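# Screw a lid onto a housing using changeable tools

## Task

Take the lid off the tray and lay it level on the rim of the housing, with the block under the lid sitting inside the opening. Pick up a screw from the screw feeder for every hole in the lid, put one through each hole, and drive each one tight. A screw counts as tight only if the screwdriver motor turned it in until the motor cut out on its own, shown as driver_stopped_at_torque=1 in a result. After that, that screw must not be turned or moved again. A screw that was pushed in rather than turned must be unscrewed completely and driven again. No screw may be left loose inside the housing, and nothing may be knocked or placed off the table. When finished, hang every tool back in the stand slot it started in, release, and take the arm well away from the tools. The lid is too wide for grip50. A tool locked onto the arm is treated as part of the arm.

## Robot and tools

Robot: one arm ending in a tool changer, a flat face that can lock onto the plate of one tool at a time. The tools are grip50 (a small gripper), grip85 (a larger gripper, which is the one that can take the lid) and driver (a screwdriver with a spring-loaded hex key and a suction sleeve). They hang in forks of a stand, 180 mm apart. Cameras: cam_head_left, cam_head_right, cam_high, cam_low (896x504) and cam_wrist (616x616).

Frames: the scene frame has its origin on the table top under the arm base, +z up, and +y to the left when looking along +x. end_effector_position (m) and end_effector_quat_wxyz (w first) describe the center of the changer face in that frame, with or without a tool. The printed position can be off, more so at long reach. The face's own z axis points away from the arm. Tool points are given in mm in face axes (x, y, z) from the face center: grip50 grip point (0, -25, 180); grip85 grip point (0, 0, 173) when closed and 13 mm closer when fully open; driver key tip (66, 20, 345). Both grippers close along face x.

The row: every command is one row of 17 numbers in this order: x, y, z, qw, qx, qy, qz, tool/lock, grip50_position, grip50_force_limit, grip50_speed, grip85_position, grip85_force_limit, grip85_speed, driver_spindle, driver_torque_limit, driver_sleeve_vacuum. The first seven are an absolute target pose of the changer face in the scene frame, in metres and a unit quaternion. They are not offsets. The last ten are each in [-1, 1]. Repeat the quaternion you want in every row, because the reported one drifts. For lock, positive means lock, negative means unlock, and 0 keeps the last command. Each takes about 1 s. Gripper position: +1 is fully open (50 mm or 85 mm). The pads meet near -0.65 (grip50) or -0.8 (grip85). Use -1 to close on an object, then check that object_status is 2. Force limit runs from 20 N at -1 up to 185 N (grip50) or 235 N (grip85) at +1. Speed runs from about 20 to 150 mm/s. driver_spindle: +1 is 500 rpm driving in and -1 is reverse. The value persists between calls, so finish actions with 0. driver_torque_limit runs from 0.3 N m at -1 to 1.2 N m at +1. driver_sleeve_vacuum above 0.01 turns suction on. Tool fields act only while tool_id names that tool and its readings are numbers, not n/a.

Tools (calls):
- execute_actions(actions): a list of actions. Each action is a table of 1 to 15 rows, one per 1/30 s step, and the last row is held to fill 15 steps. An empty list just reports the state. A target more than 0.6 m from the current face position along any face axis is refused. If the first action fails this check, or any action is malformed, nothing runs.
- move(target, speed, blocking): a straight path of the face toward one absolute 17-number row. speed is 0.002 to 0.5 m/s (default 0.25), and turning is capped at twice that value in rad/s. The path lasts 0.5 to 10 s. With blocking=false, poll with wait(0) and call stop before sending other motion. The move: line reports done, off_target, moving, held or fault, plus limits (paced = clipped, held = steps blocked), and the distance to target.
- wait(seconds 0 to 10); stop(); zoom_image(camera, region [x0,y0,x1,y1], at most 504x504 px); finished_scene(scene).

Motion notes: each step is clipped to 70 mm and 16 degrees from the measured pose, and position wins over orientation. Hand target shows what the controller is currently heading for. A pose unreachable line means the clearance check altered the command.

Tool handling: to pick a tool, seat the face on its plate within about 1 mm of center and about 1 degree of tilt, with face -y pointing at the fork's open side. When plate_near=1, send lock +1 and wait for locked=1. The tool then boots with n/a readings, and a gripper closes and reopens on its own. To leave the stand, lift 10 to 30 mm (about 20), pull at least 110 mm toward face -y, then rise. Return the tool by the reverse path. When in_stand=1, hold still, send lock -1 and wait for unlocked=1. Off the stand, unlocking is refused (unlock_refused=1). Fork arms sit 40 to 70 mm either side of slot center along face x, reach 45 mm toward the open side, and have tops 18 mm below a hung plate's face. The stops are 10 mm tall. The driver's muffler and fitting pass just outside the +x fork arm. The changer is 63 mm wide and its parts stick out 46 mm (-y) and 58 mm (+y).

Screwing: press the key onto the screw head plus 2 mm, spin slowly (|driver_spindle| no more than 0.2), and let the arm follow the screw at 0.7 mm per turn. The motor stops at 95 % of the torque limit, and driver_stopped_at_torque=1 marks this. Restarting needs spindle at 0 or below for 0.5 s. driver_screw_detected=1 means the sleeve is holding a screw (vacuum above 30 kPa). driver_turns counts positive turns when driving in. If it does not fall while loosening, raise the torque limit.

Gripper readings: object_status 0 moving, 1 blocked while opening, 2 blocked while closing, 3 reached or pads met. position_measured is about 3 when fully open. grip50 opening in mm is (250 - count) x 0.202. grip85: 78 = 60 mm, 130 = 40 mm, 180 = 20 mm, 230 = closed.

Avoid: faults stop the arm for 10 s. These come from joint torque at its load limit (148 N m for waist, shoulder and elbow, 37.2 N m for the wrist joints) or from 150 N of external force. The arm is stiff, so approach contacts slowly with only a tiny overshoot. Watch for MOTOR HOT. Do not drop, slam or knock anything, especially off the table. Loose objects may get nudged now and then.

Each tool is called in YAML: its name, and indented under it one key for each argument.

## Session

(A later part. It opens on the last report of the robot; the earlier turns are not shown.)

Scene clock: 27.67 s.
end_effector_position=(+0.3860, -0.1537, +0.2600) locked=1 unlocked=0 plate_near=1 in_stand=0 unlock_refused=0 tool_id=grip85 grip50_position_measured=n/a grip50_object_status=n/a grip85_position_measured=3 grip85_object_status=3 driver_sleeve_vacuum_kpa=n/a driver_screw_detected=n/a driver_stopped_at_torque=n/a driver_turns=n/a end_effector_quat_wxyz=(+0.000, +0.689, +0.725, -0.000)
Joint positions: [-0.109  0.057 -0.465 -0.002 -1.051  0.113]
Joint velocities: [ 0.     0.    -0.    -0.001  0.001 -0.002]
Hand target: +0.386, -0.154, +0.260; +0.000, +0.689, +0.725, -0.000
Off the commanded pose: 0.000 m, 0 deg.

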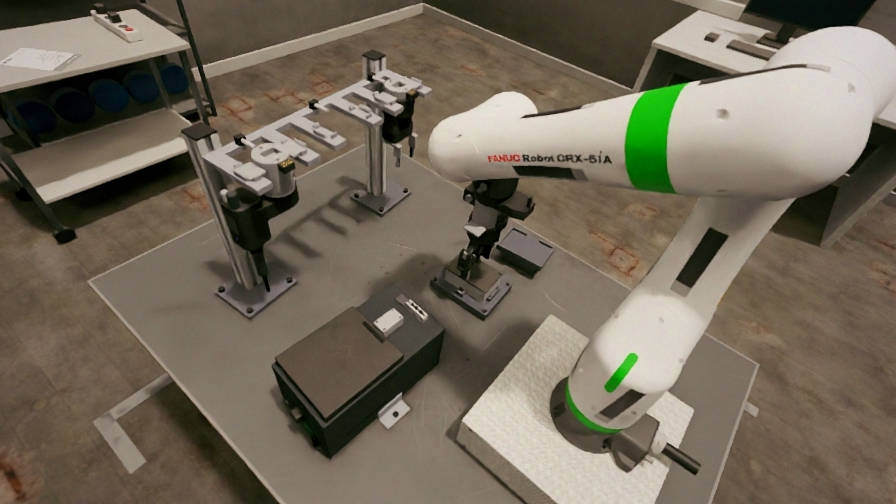

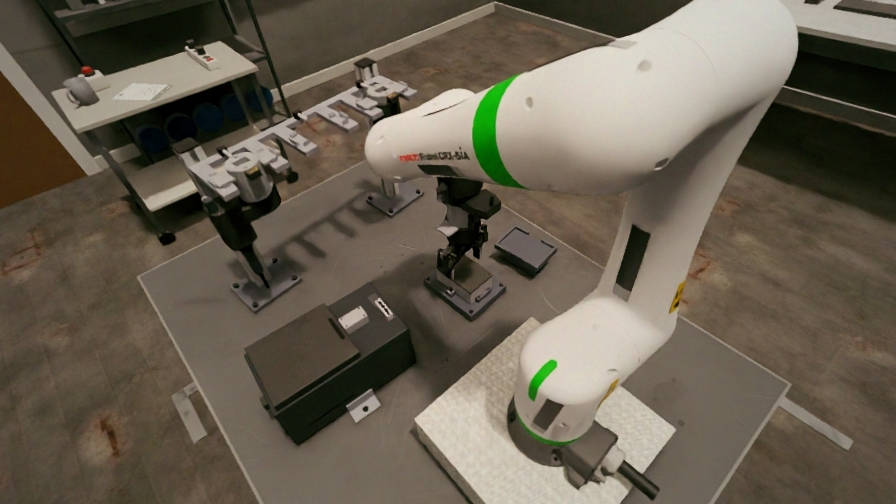

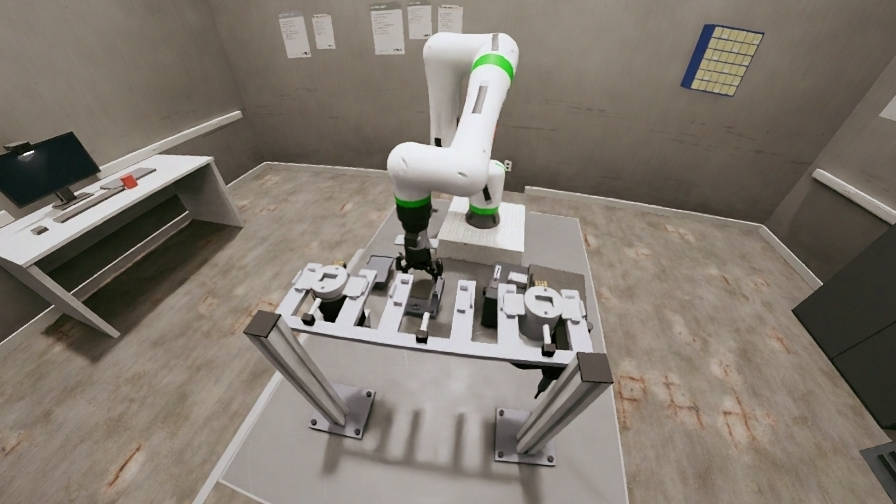

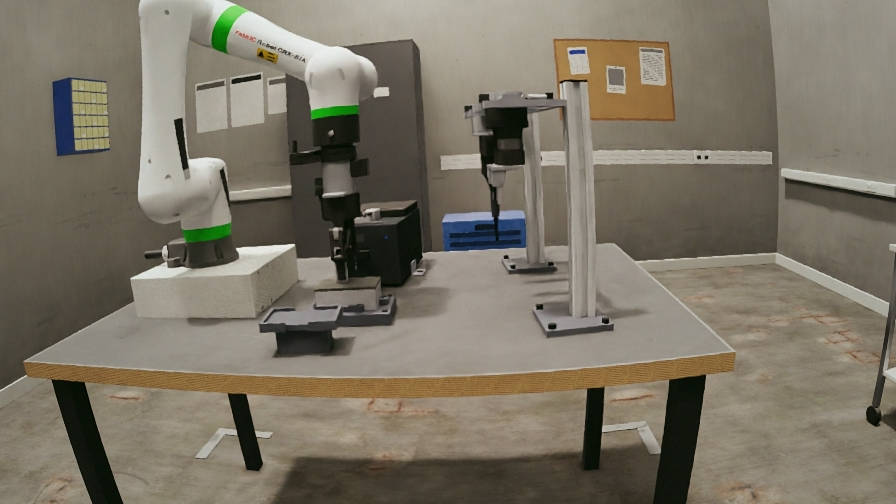

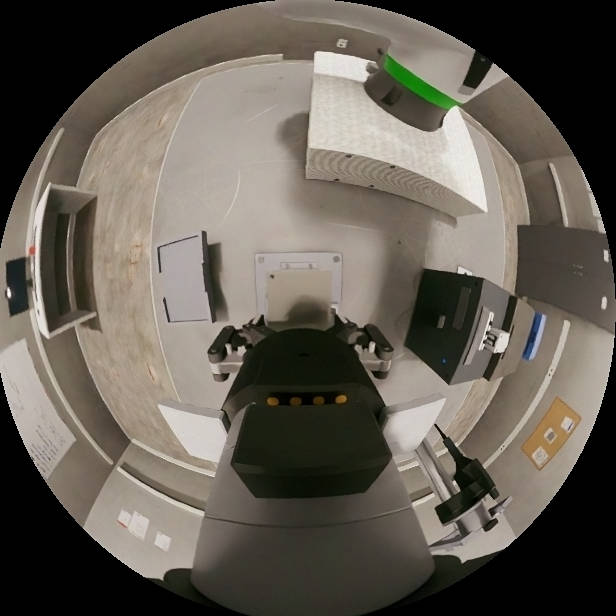

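Seated (lid is about 11–13 mm higher than in scene 1).

move:
  target: [0.53,-0.0357,0.4304,0,0.6756,0.7373,0,0,0,0,0,1,-0.6,-1,0,0,0]

move:
  target: [0.686,-0.0221,0.4304,0,0.6756,0.7373,0,0,0,0,0,1,-0.6,-1,0,0,0]
  speed: 0.12

move:
  target: [0.686,-0.0221,0.4107,0,0.6756,0.7373,0,0,0,0,0,1,-0.6,-1,0,0,0]
  speed: 0.015

execute_actions:
  actions:
    - [[0.686,-0.0221,0.4107,0,0.6756,0.7373,0,-1,0,0,0,1,-0.6,-1,0,0,0]]
    - [[0.686,-0.0221,0.4107,0,0.6756,0.7373,0,-1,0,0,0,1,-0.6,-1,0,0,0]]
    - [[0.686,-0.0221,0.4107,0,0.6756,0.7373,0,-1,0,0,0,1,-0.6,-1,0,0,0]]

Scene clock: 29.50 s.
end_effector_position=(+0.5301, -0.0352, +0.4301) locked=1 unlocked=0 plate_near=1 in_stand=0 unlock_refused=0 tool_id=grip85 grip50_position_measured=n/a grip50_object_status=n/a grip85_position_measured=3 grip85_object_status=3 driver_sleeve_vacuum_kpa=n/a driver_screw_detected=n/a driver_stopped_at_torque=n/a driver_turns=n/a end_effector_quat_wxyz=(+0.001, +0.676, +0.737, +0.000)
Joint positions: [ 0.132  0.216  0.133 -0.001 -1.49  -0.093]
Joint velocities: [ 0.001  0.002  0.    -0.    -0.003 -0.   ]
Hand target: +0.530, -0.035, +0.430; +0.001, +0.676, +0.737, +0.000
Off the commanded pose: 0.001 m, 0 deg.
move: done

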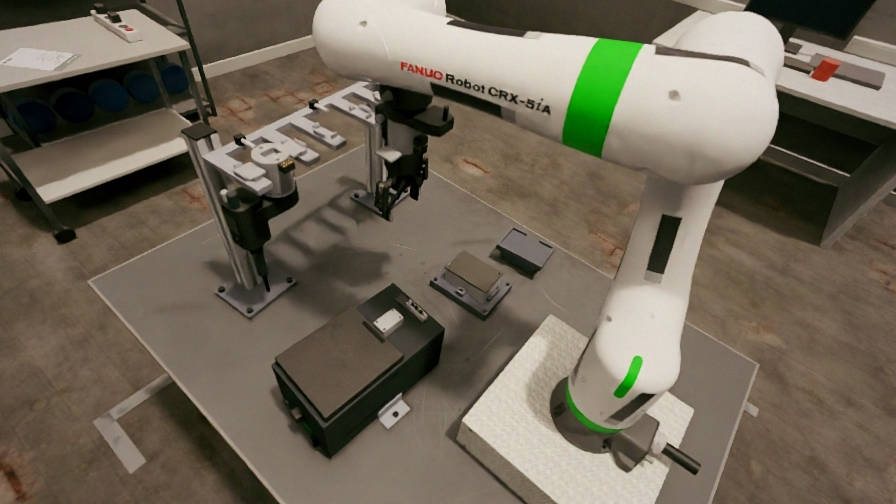

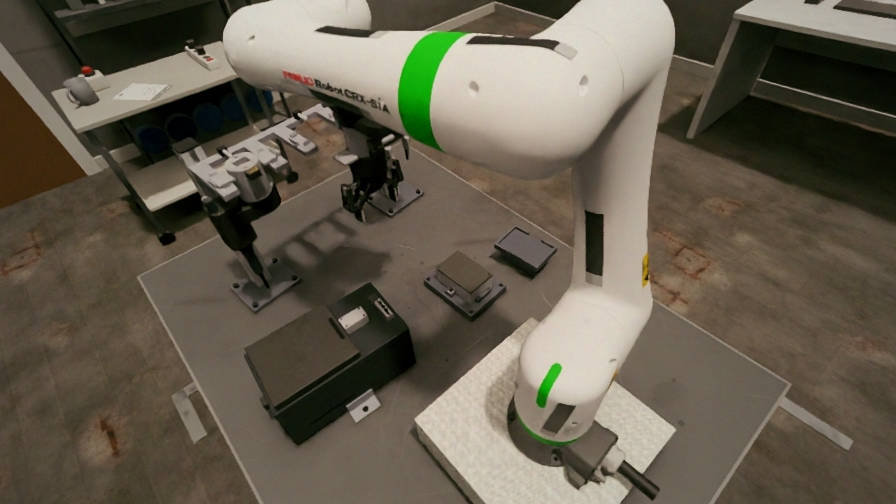

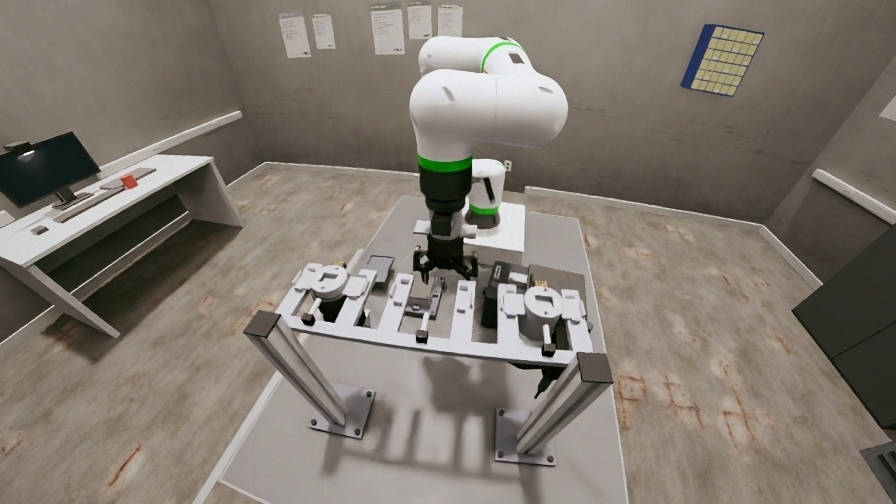

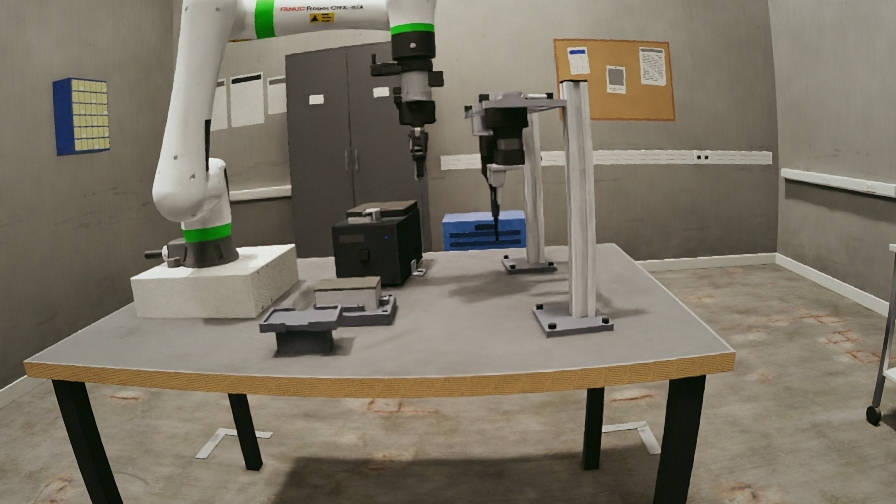

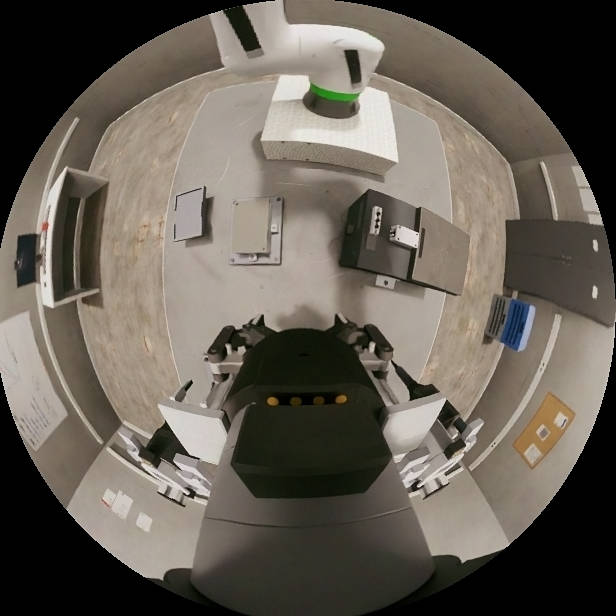

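Scene clock: 31.20 s.
end_effector_position=(+0.6859, -0.0216, +0.4301) locked=1 unlocked=0 plate_near=1 in_stand=0 unlock_refused=0 tool_id=grip85 grip50_position_measured=n/a grip50_object_status=n/a grip85_position_measured=3 grip85_object_status=3 driver_sleeve_vacuum_kpa=n/a driver_screw_detected=n/a driver_stopped_at_torque=n/a driver_turns=n/a end_effector_quat_wxyz=(-0.000, +0.676, +0.737, -0.000)
Joint positions: [ 0.11   0.646  0.733 -0.002 -1.66  -0.071]
Joint velocities: [-0.001  0.001  0.002 -0.001 -0.003 -0.001]
Hand target: +0.686, -0.022, +0.430; -0.000, +0.676, +0.737, -0.000
Off the commanded pose: 0.001 m, 0 deg.
move: done

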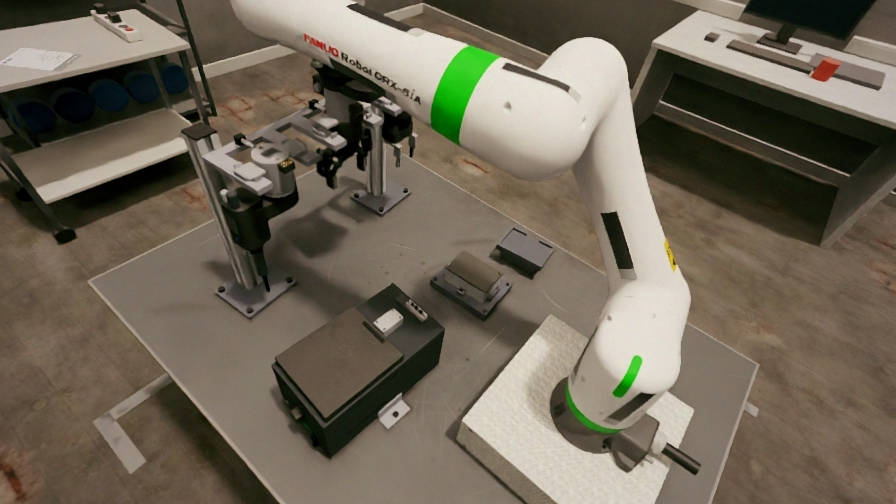

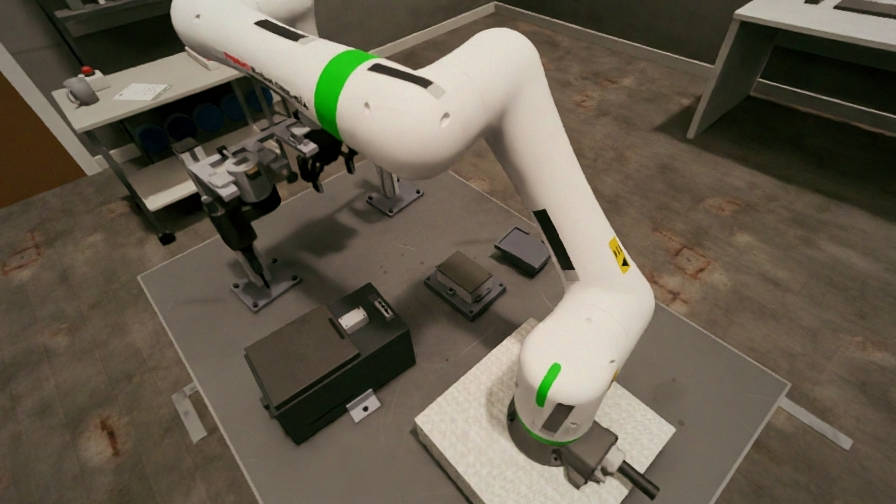

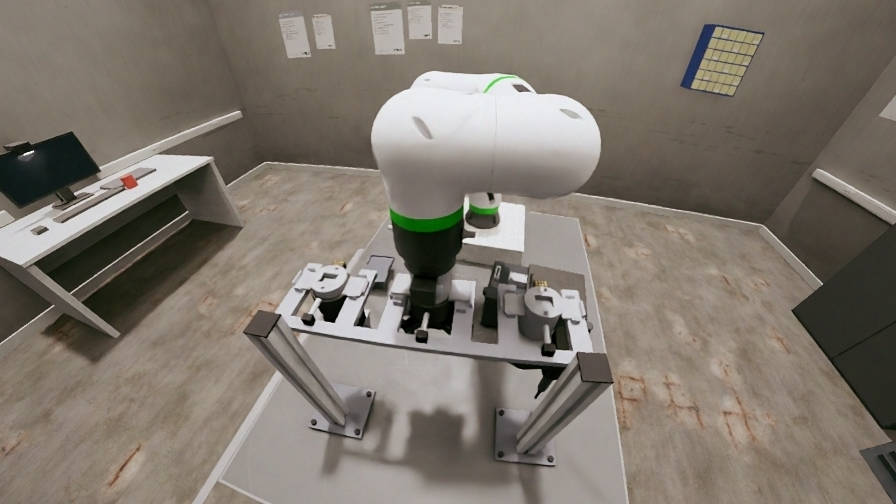

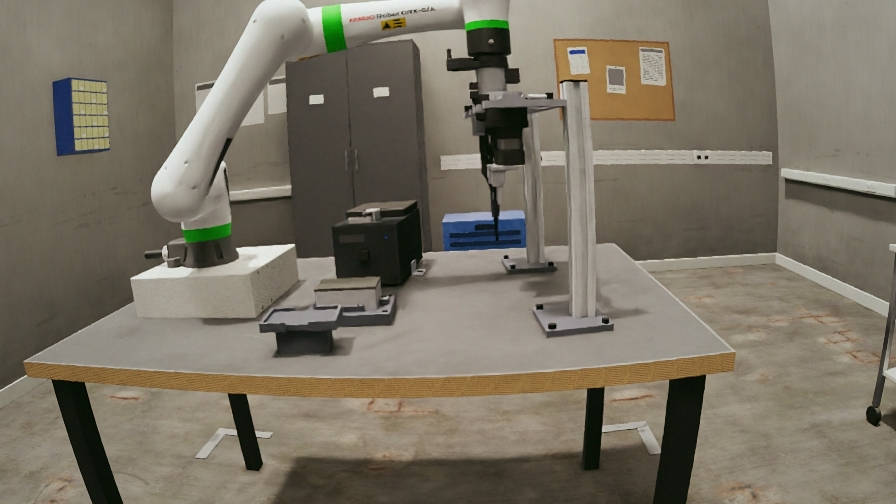

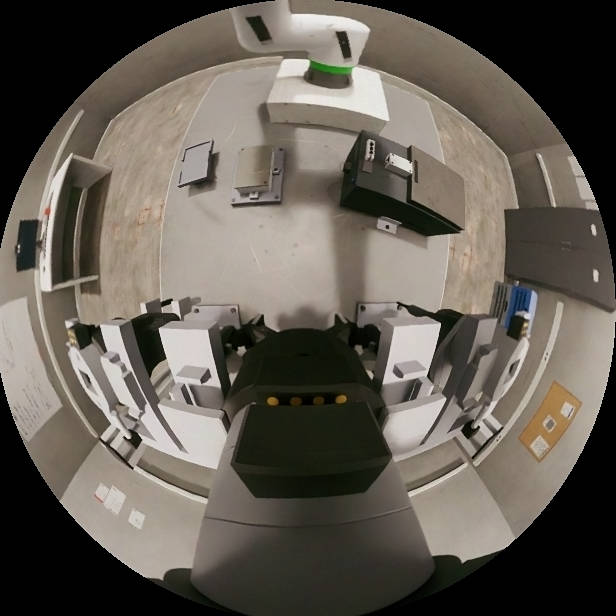

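Scene clock: 32.70 s.
end_effector_position=(+0.6860, -0.0221, +0.4107) locked=1 unlocked=0 plate_near=1 in_stand=1 unlock_refused=0 tool_id=grip85 grip50_position_measured=n/a grip50_object_status=n/a grip85_position_measured=3 grip85_object_status=3 driver_sleeve_vacuum_kpa=n/a driver_screw_detected=n/a driver_stopped_at_torque=n/a driver_turns=n/a end_effector_quat_wxyz=(+0.000, +0.676, +0.737, -0.000)
Joint positions: [ 0.109  0.643  0.682 -0.002 -1.612 -0.069]
Joint velocities: [-0.     0.001 -0.001 -0.    -0.    -0.002]
Hand target: +0.686, -0.022, +0.411; +0.000, +0.676, +0.737, -0.000
Off the commanded pose: 0.000 m, 0 deg.
move: done

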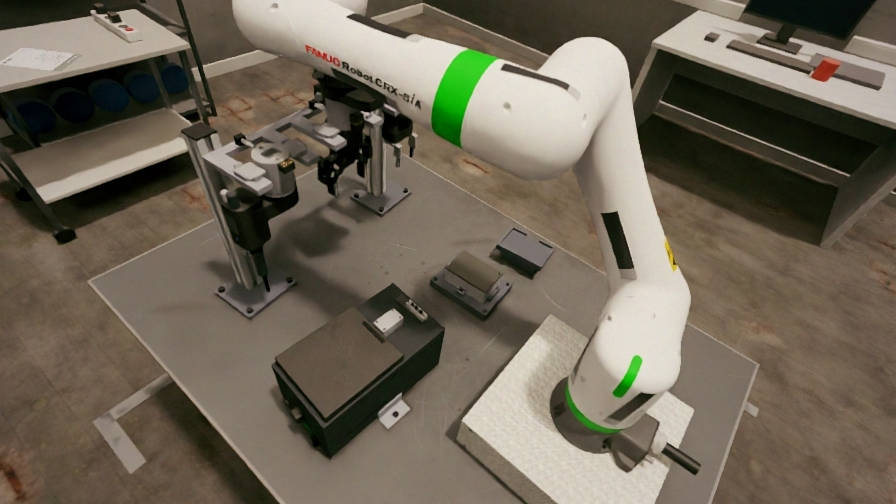

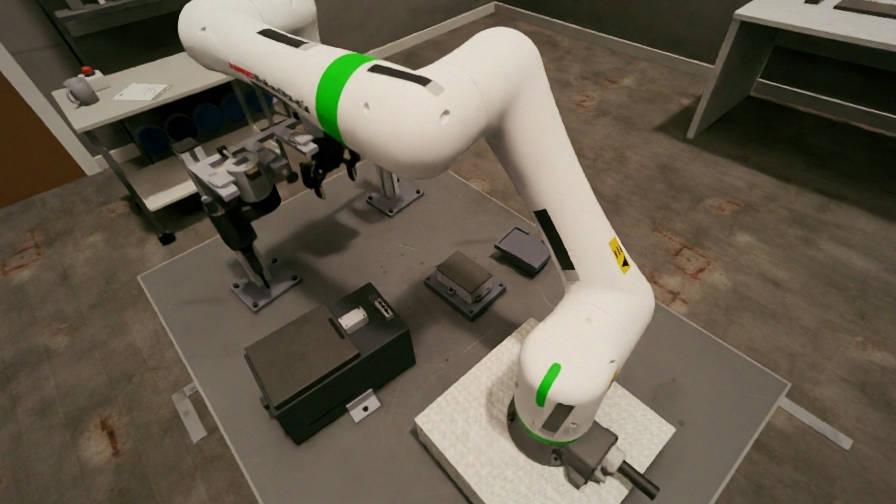

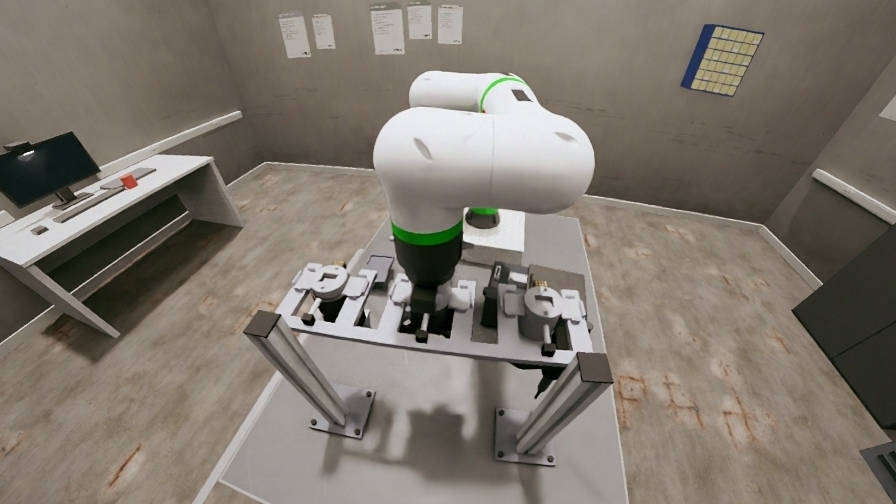

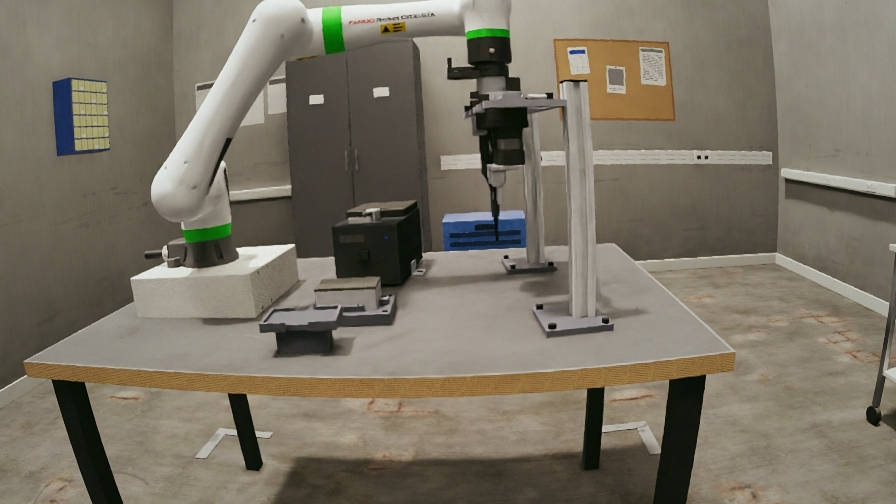

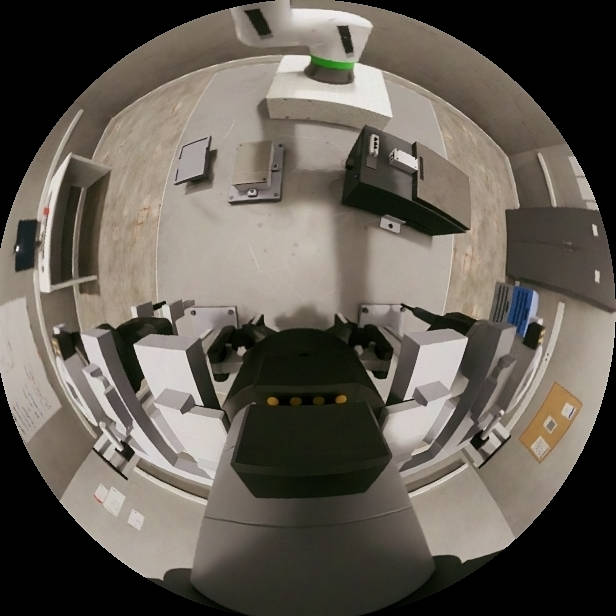

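Scene clock: 34.20 s.
end_effector_position=(+0.6860, -0.0221, +0.4107) locked=0 unlocked=1 plate_near=1 in_stand=1 unlock_refused=0 tool_id=none grip50_position_measured=n/a grip50_object_status=n/a grip85_position_measured=n/a grip85_object_status=n/a driver_sleeve_vacuum_kpa=n/a driver_screw_detected=n/a driver_stopped_at_torque=n/a driver_turns=n/a end_effector_quat_wxyz=(+0.000, +0.676, +0.737, +0.000)
Joint positions: [ 0.109  0.643  0.682 -0.002 -1.612 -0.07 ]
Joint velocities: [ 0.     0.    -0.     0.    -0.     0.002]
Hand target: +0.686, -0.022, +0.411; +0.000, +0.676, +0.737, -0.000
Off the commanded pose: 0.000 m, 0 deg.

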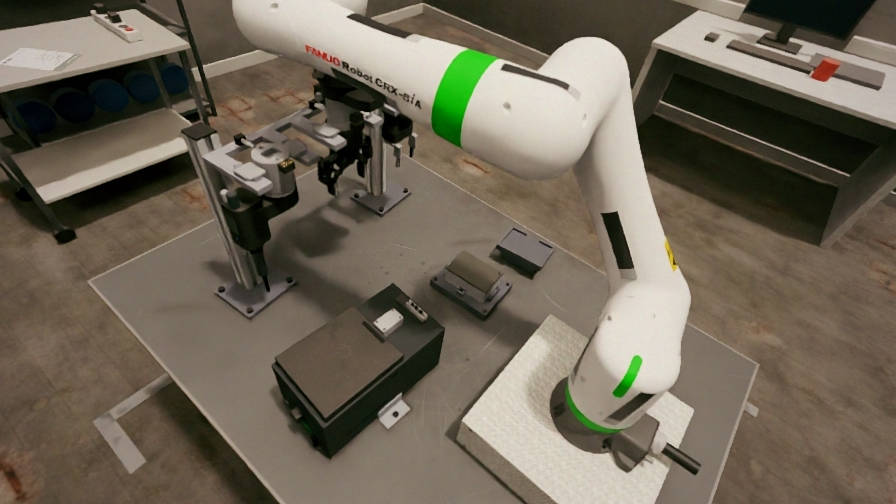

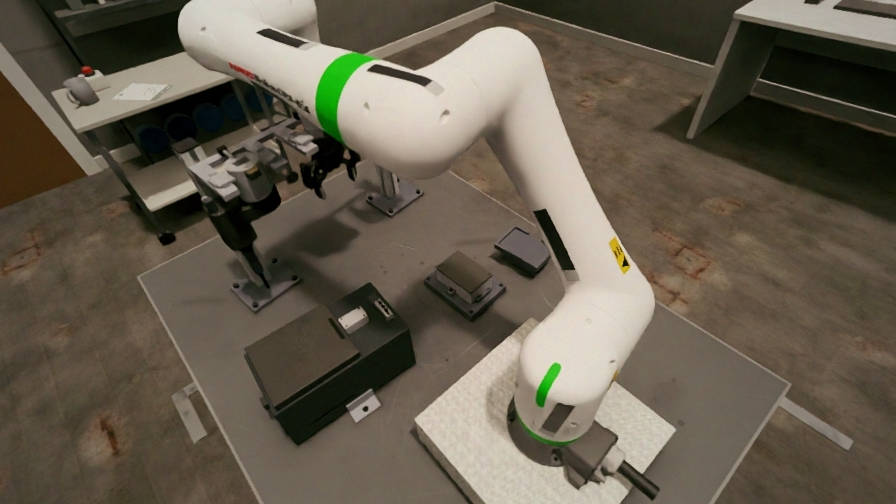

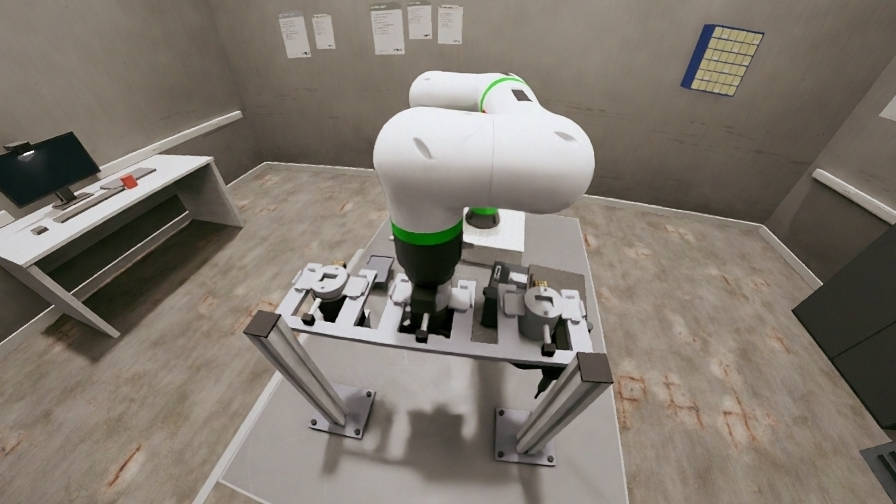

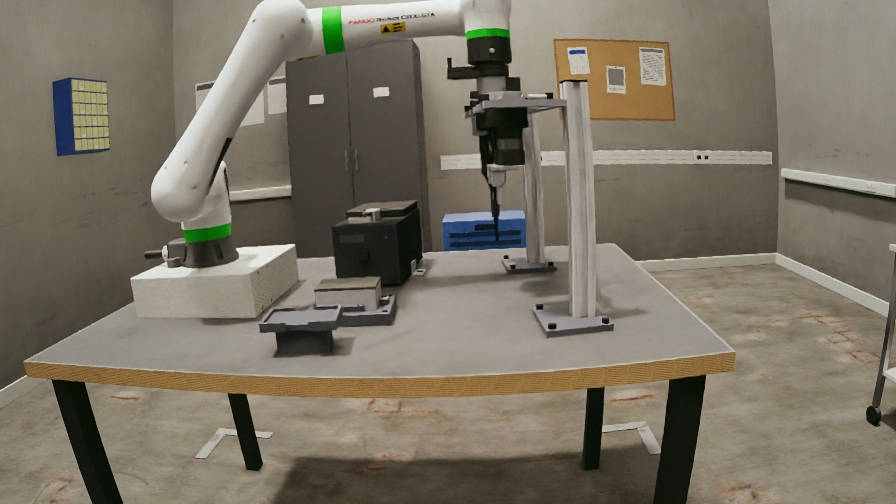

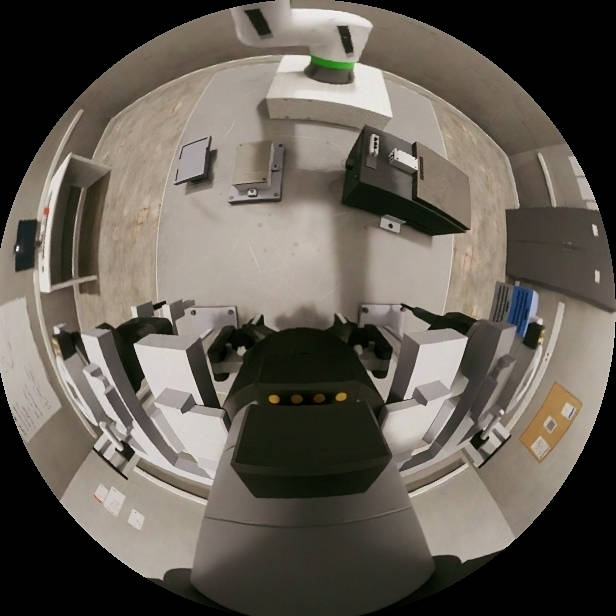

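execute_actions:
  actions:
    - [[0.686,-0.0221,0.42,0,0.6756,0.7373,0,0,0,0,0,0,0,0,0,0,0]]
    - [[0.686,-0.0221,0.44,0,0.6756,0.7373,0,0,0,0,0,0,0,0,0,0,0]]
    - [[0.681,0.04,0.44,0,0.6756,0.7373,0,0,0,0,0,0,0,0,0,0,0]]
    - [[0.675,0.10,0.44,0,0.6756,0.7373,0,0,0,0,0,0,0,0,0,0,0]]
    - [[0.6703,0.1572,0.438,0,0.6756,0.7373,0,0,0,0,0,0,0,0,0,0,0]]
    - [[0.6703,0.1572,0.425,0,0.6756,0.7373,0,0,0,0,0,0,0,0,0,0,0]]
    - [[0.6703,0.1572,0.425,0,0.6756,0.7373,0,0,0,0,0,0,0,0,0,0,0]]

zoom_image:
  camera: "cam_wrist"
  region: [213,320,413,500]

Scene clock: 38.03 s.
end_effector_position=(+0.6703, +0.1572, +0.4250) locked=0 unlocked=1 plate_near=0 in_stand=0 unlock_refused=0 tool_id=none grip50_position_measured=n/a grip50_object_status=n/a grip85_position_measured=n/a grip85_object_status=n/a driver_sleeve_vacuum_kpa=n/a driver_screw_detected=n/a driver_stopped_at_torque=n/a driver_turns=n/a end_effector_quat_wxyz=(+0.000, +0.676, +0.737, +0.000)
Joint positions: [ 0.371  0.651  0.73  -0.003 -1.651 -0.331]
Joint velocities: [ 0.001  0.001  0.001  0.    -0.001 -0.   ]
Hand target: +0.670, +0.157, +0.425; -0.000, +0.676, +0.737, +0.000
Off the commanded pose: 0.000 m, 0 deg.

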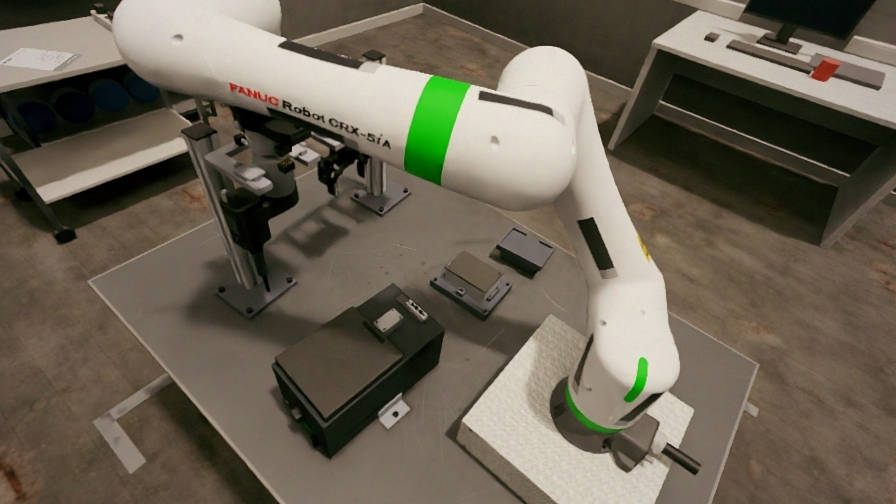

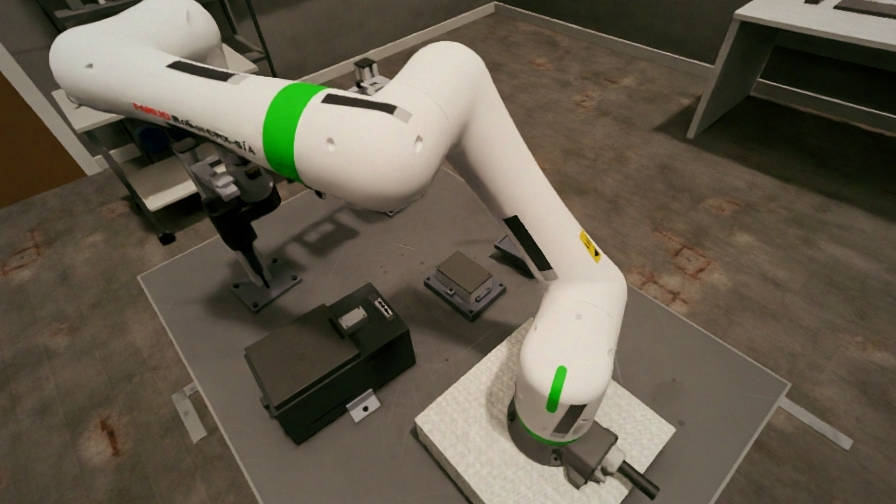

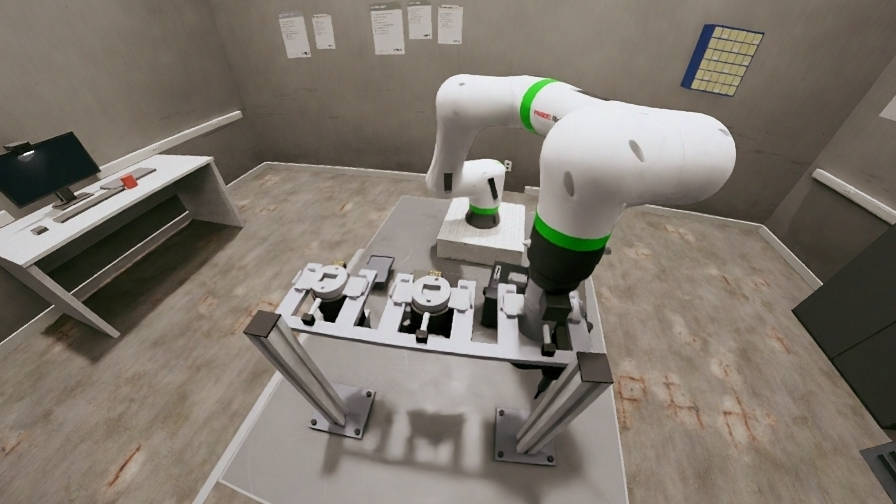

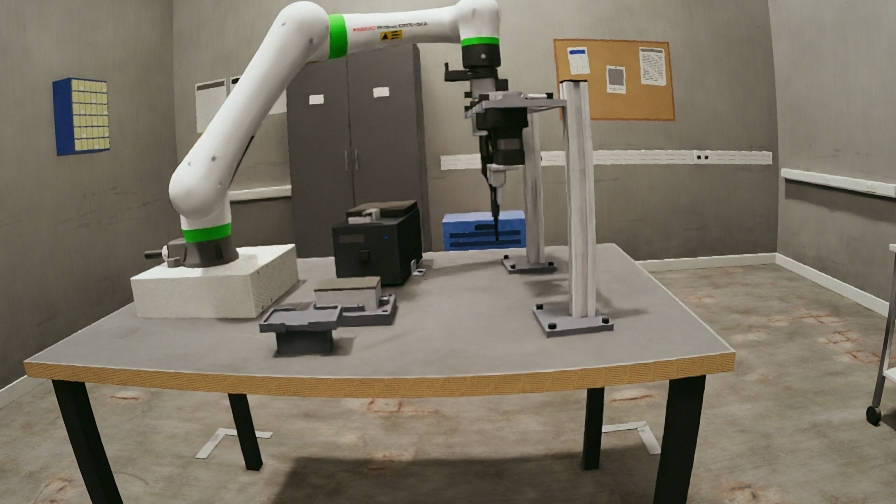

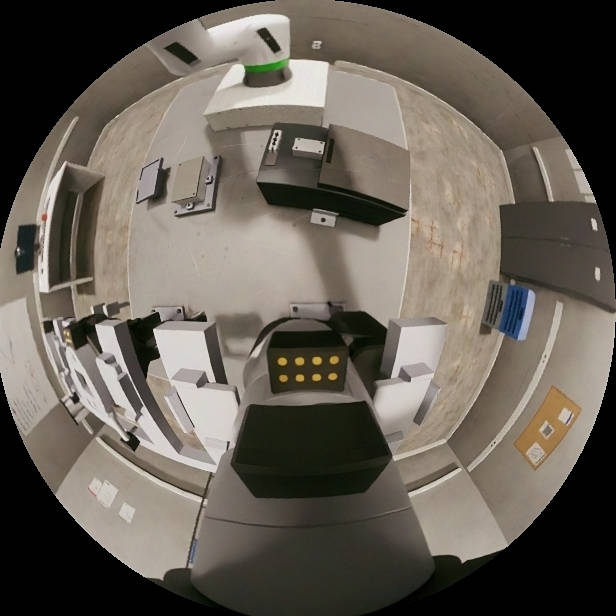

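Region (213, 320, 413, 500) of cam_wrist's 616x616 image, scaled by 2.520, with more detail than that image has; it fills the top 454 rows of this view, and the rest is white.

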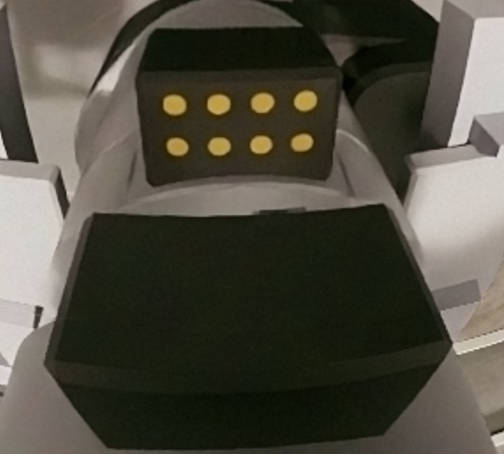

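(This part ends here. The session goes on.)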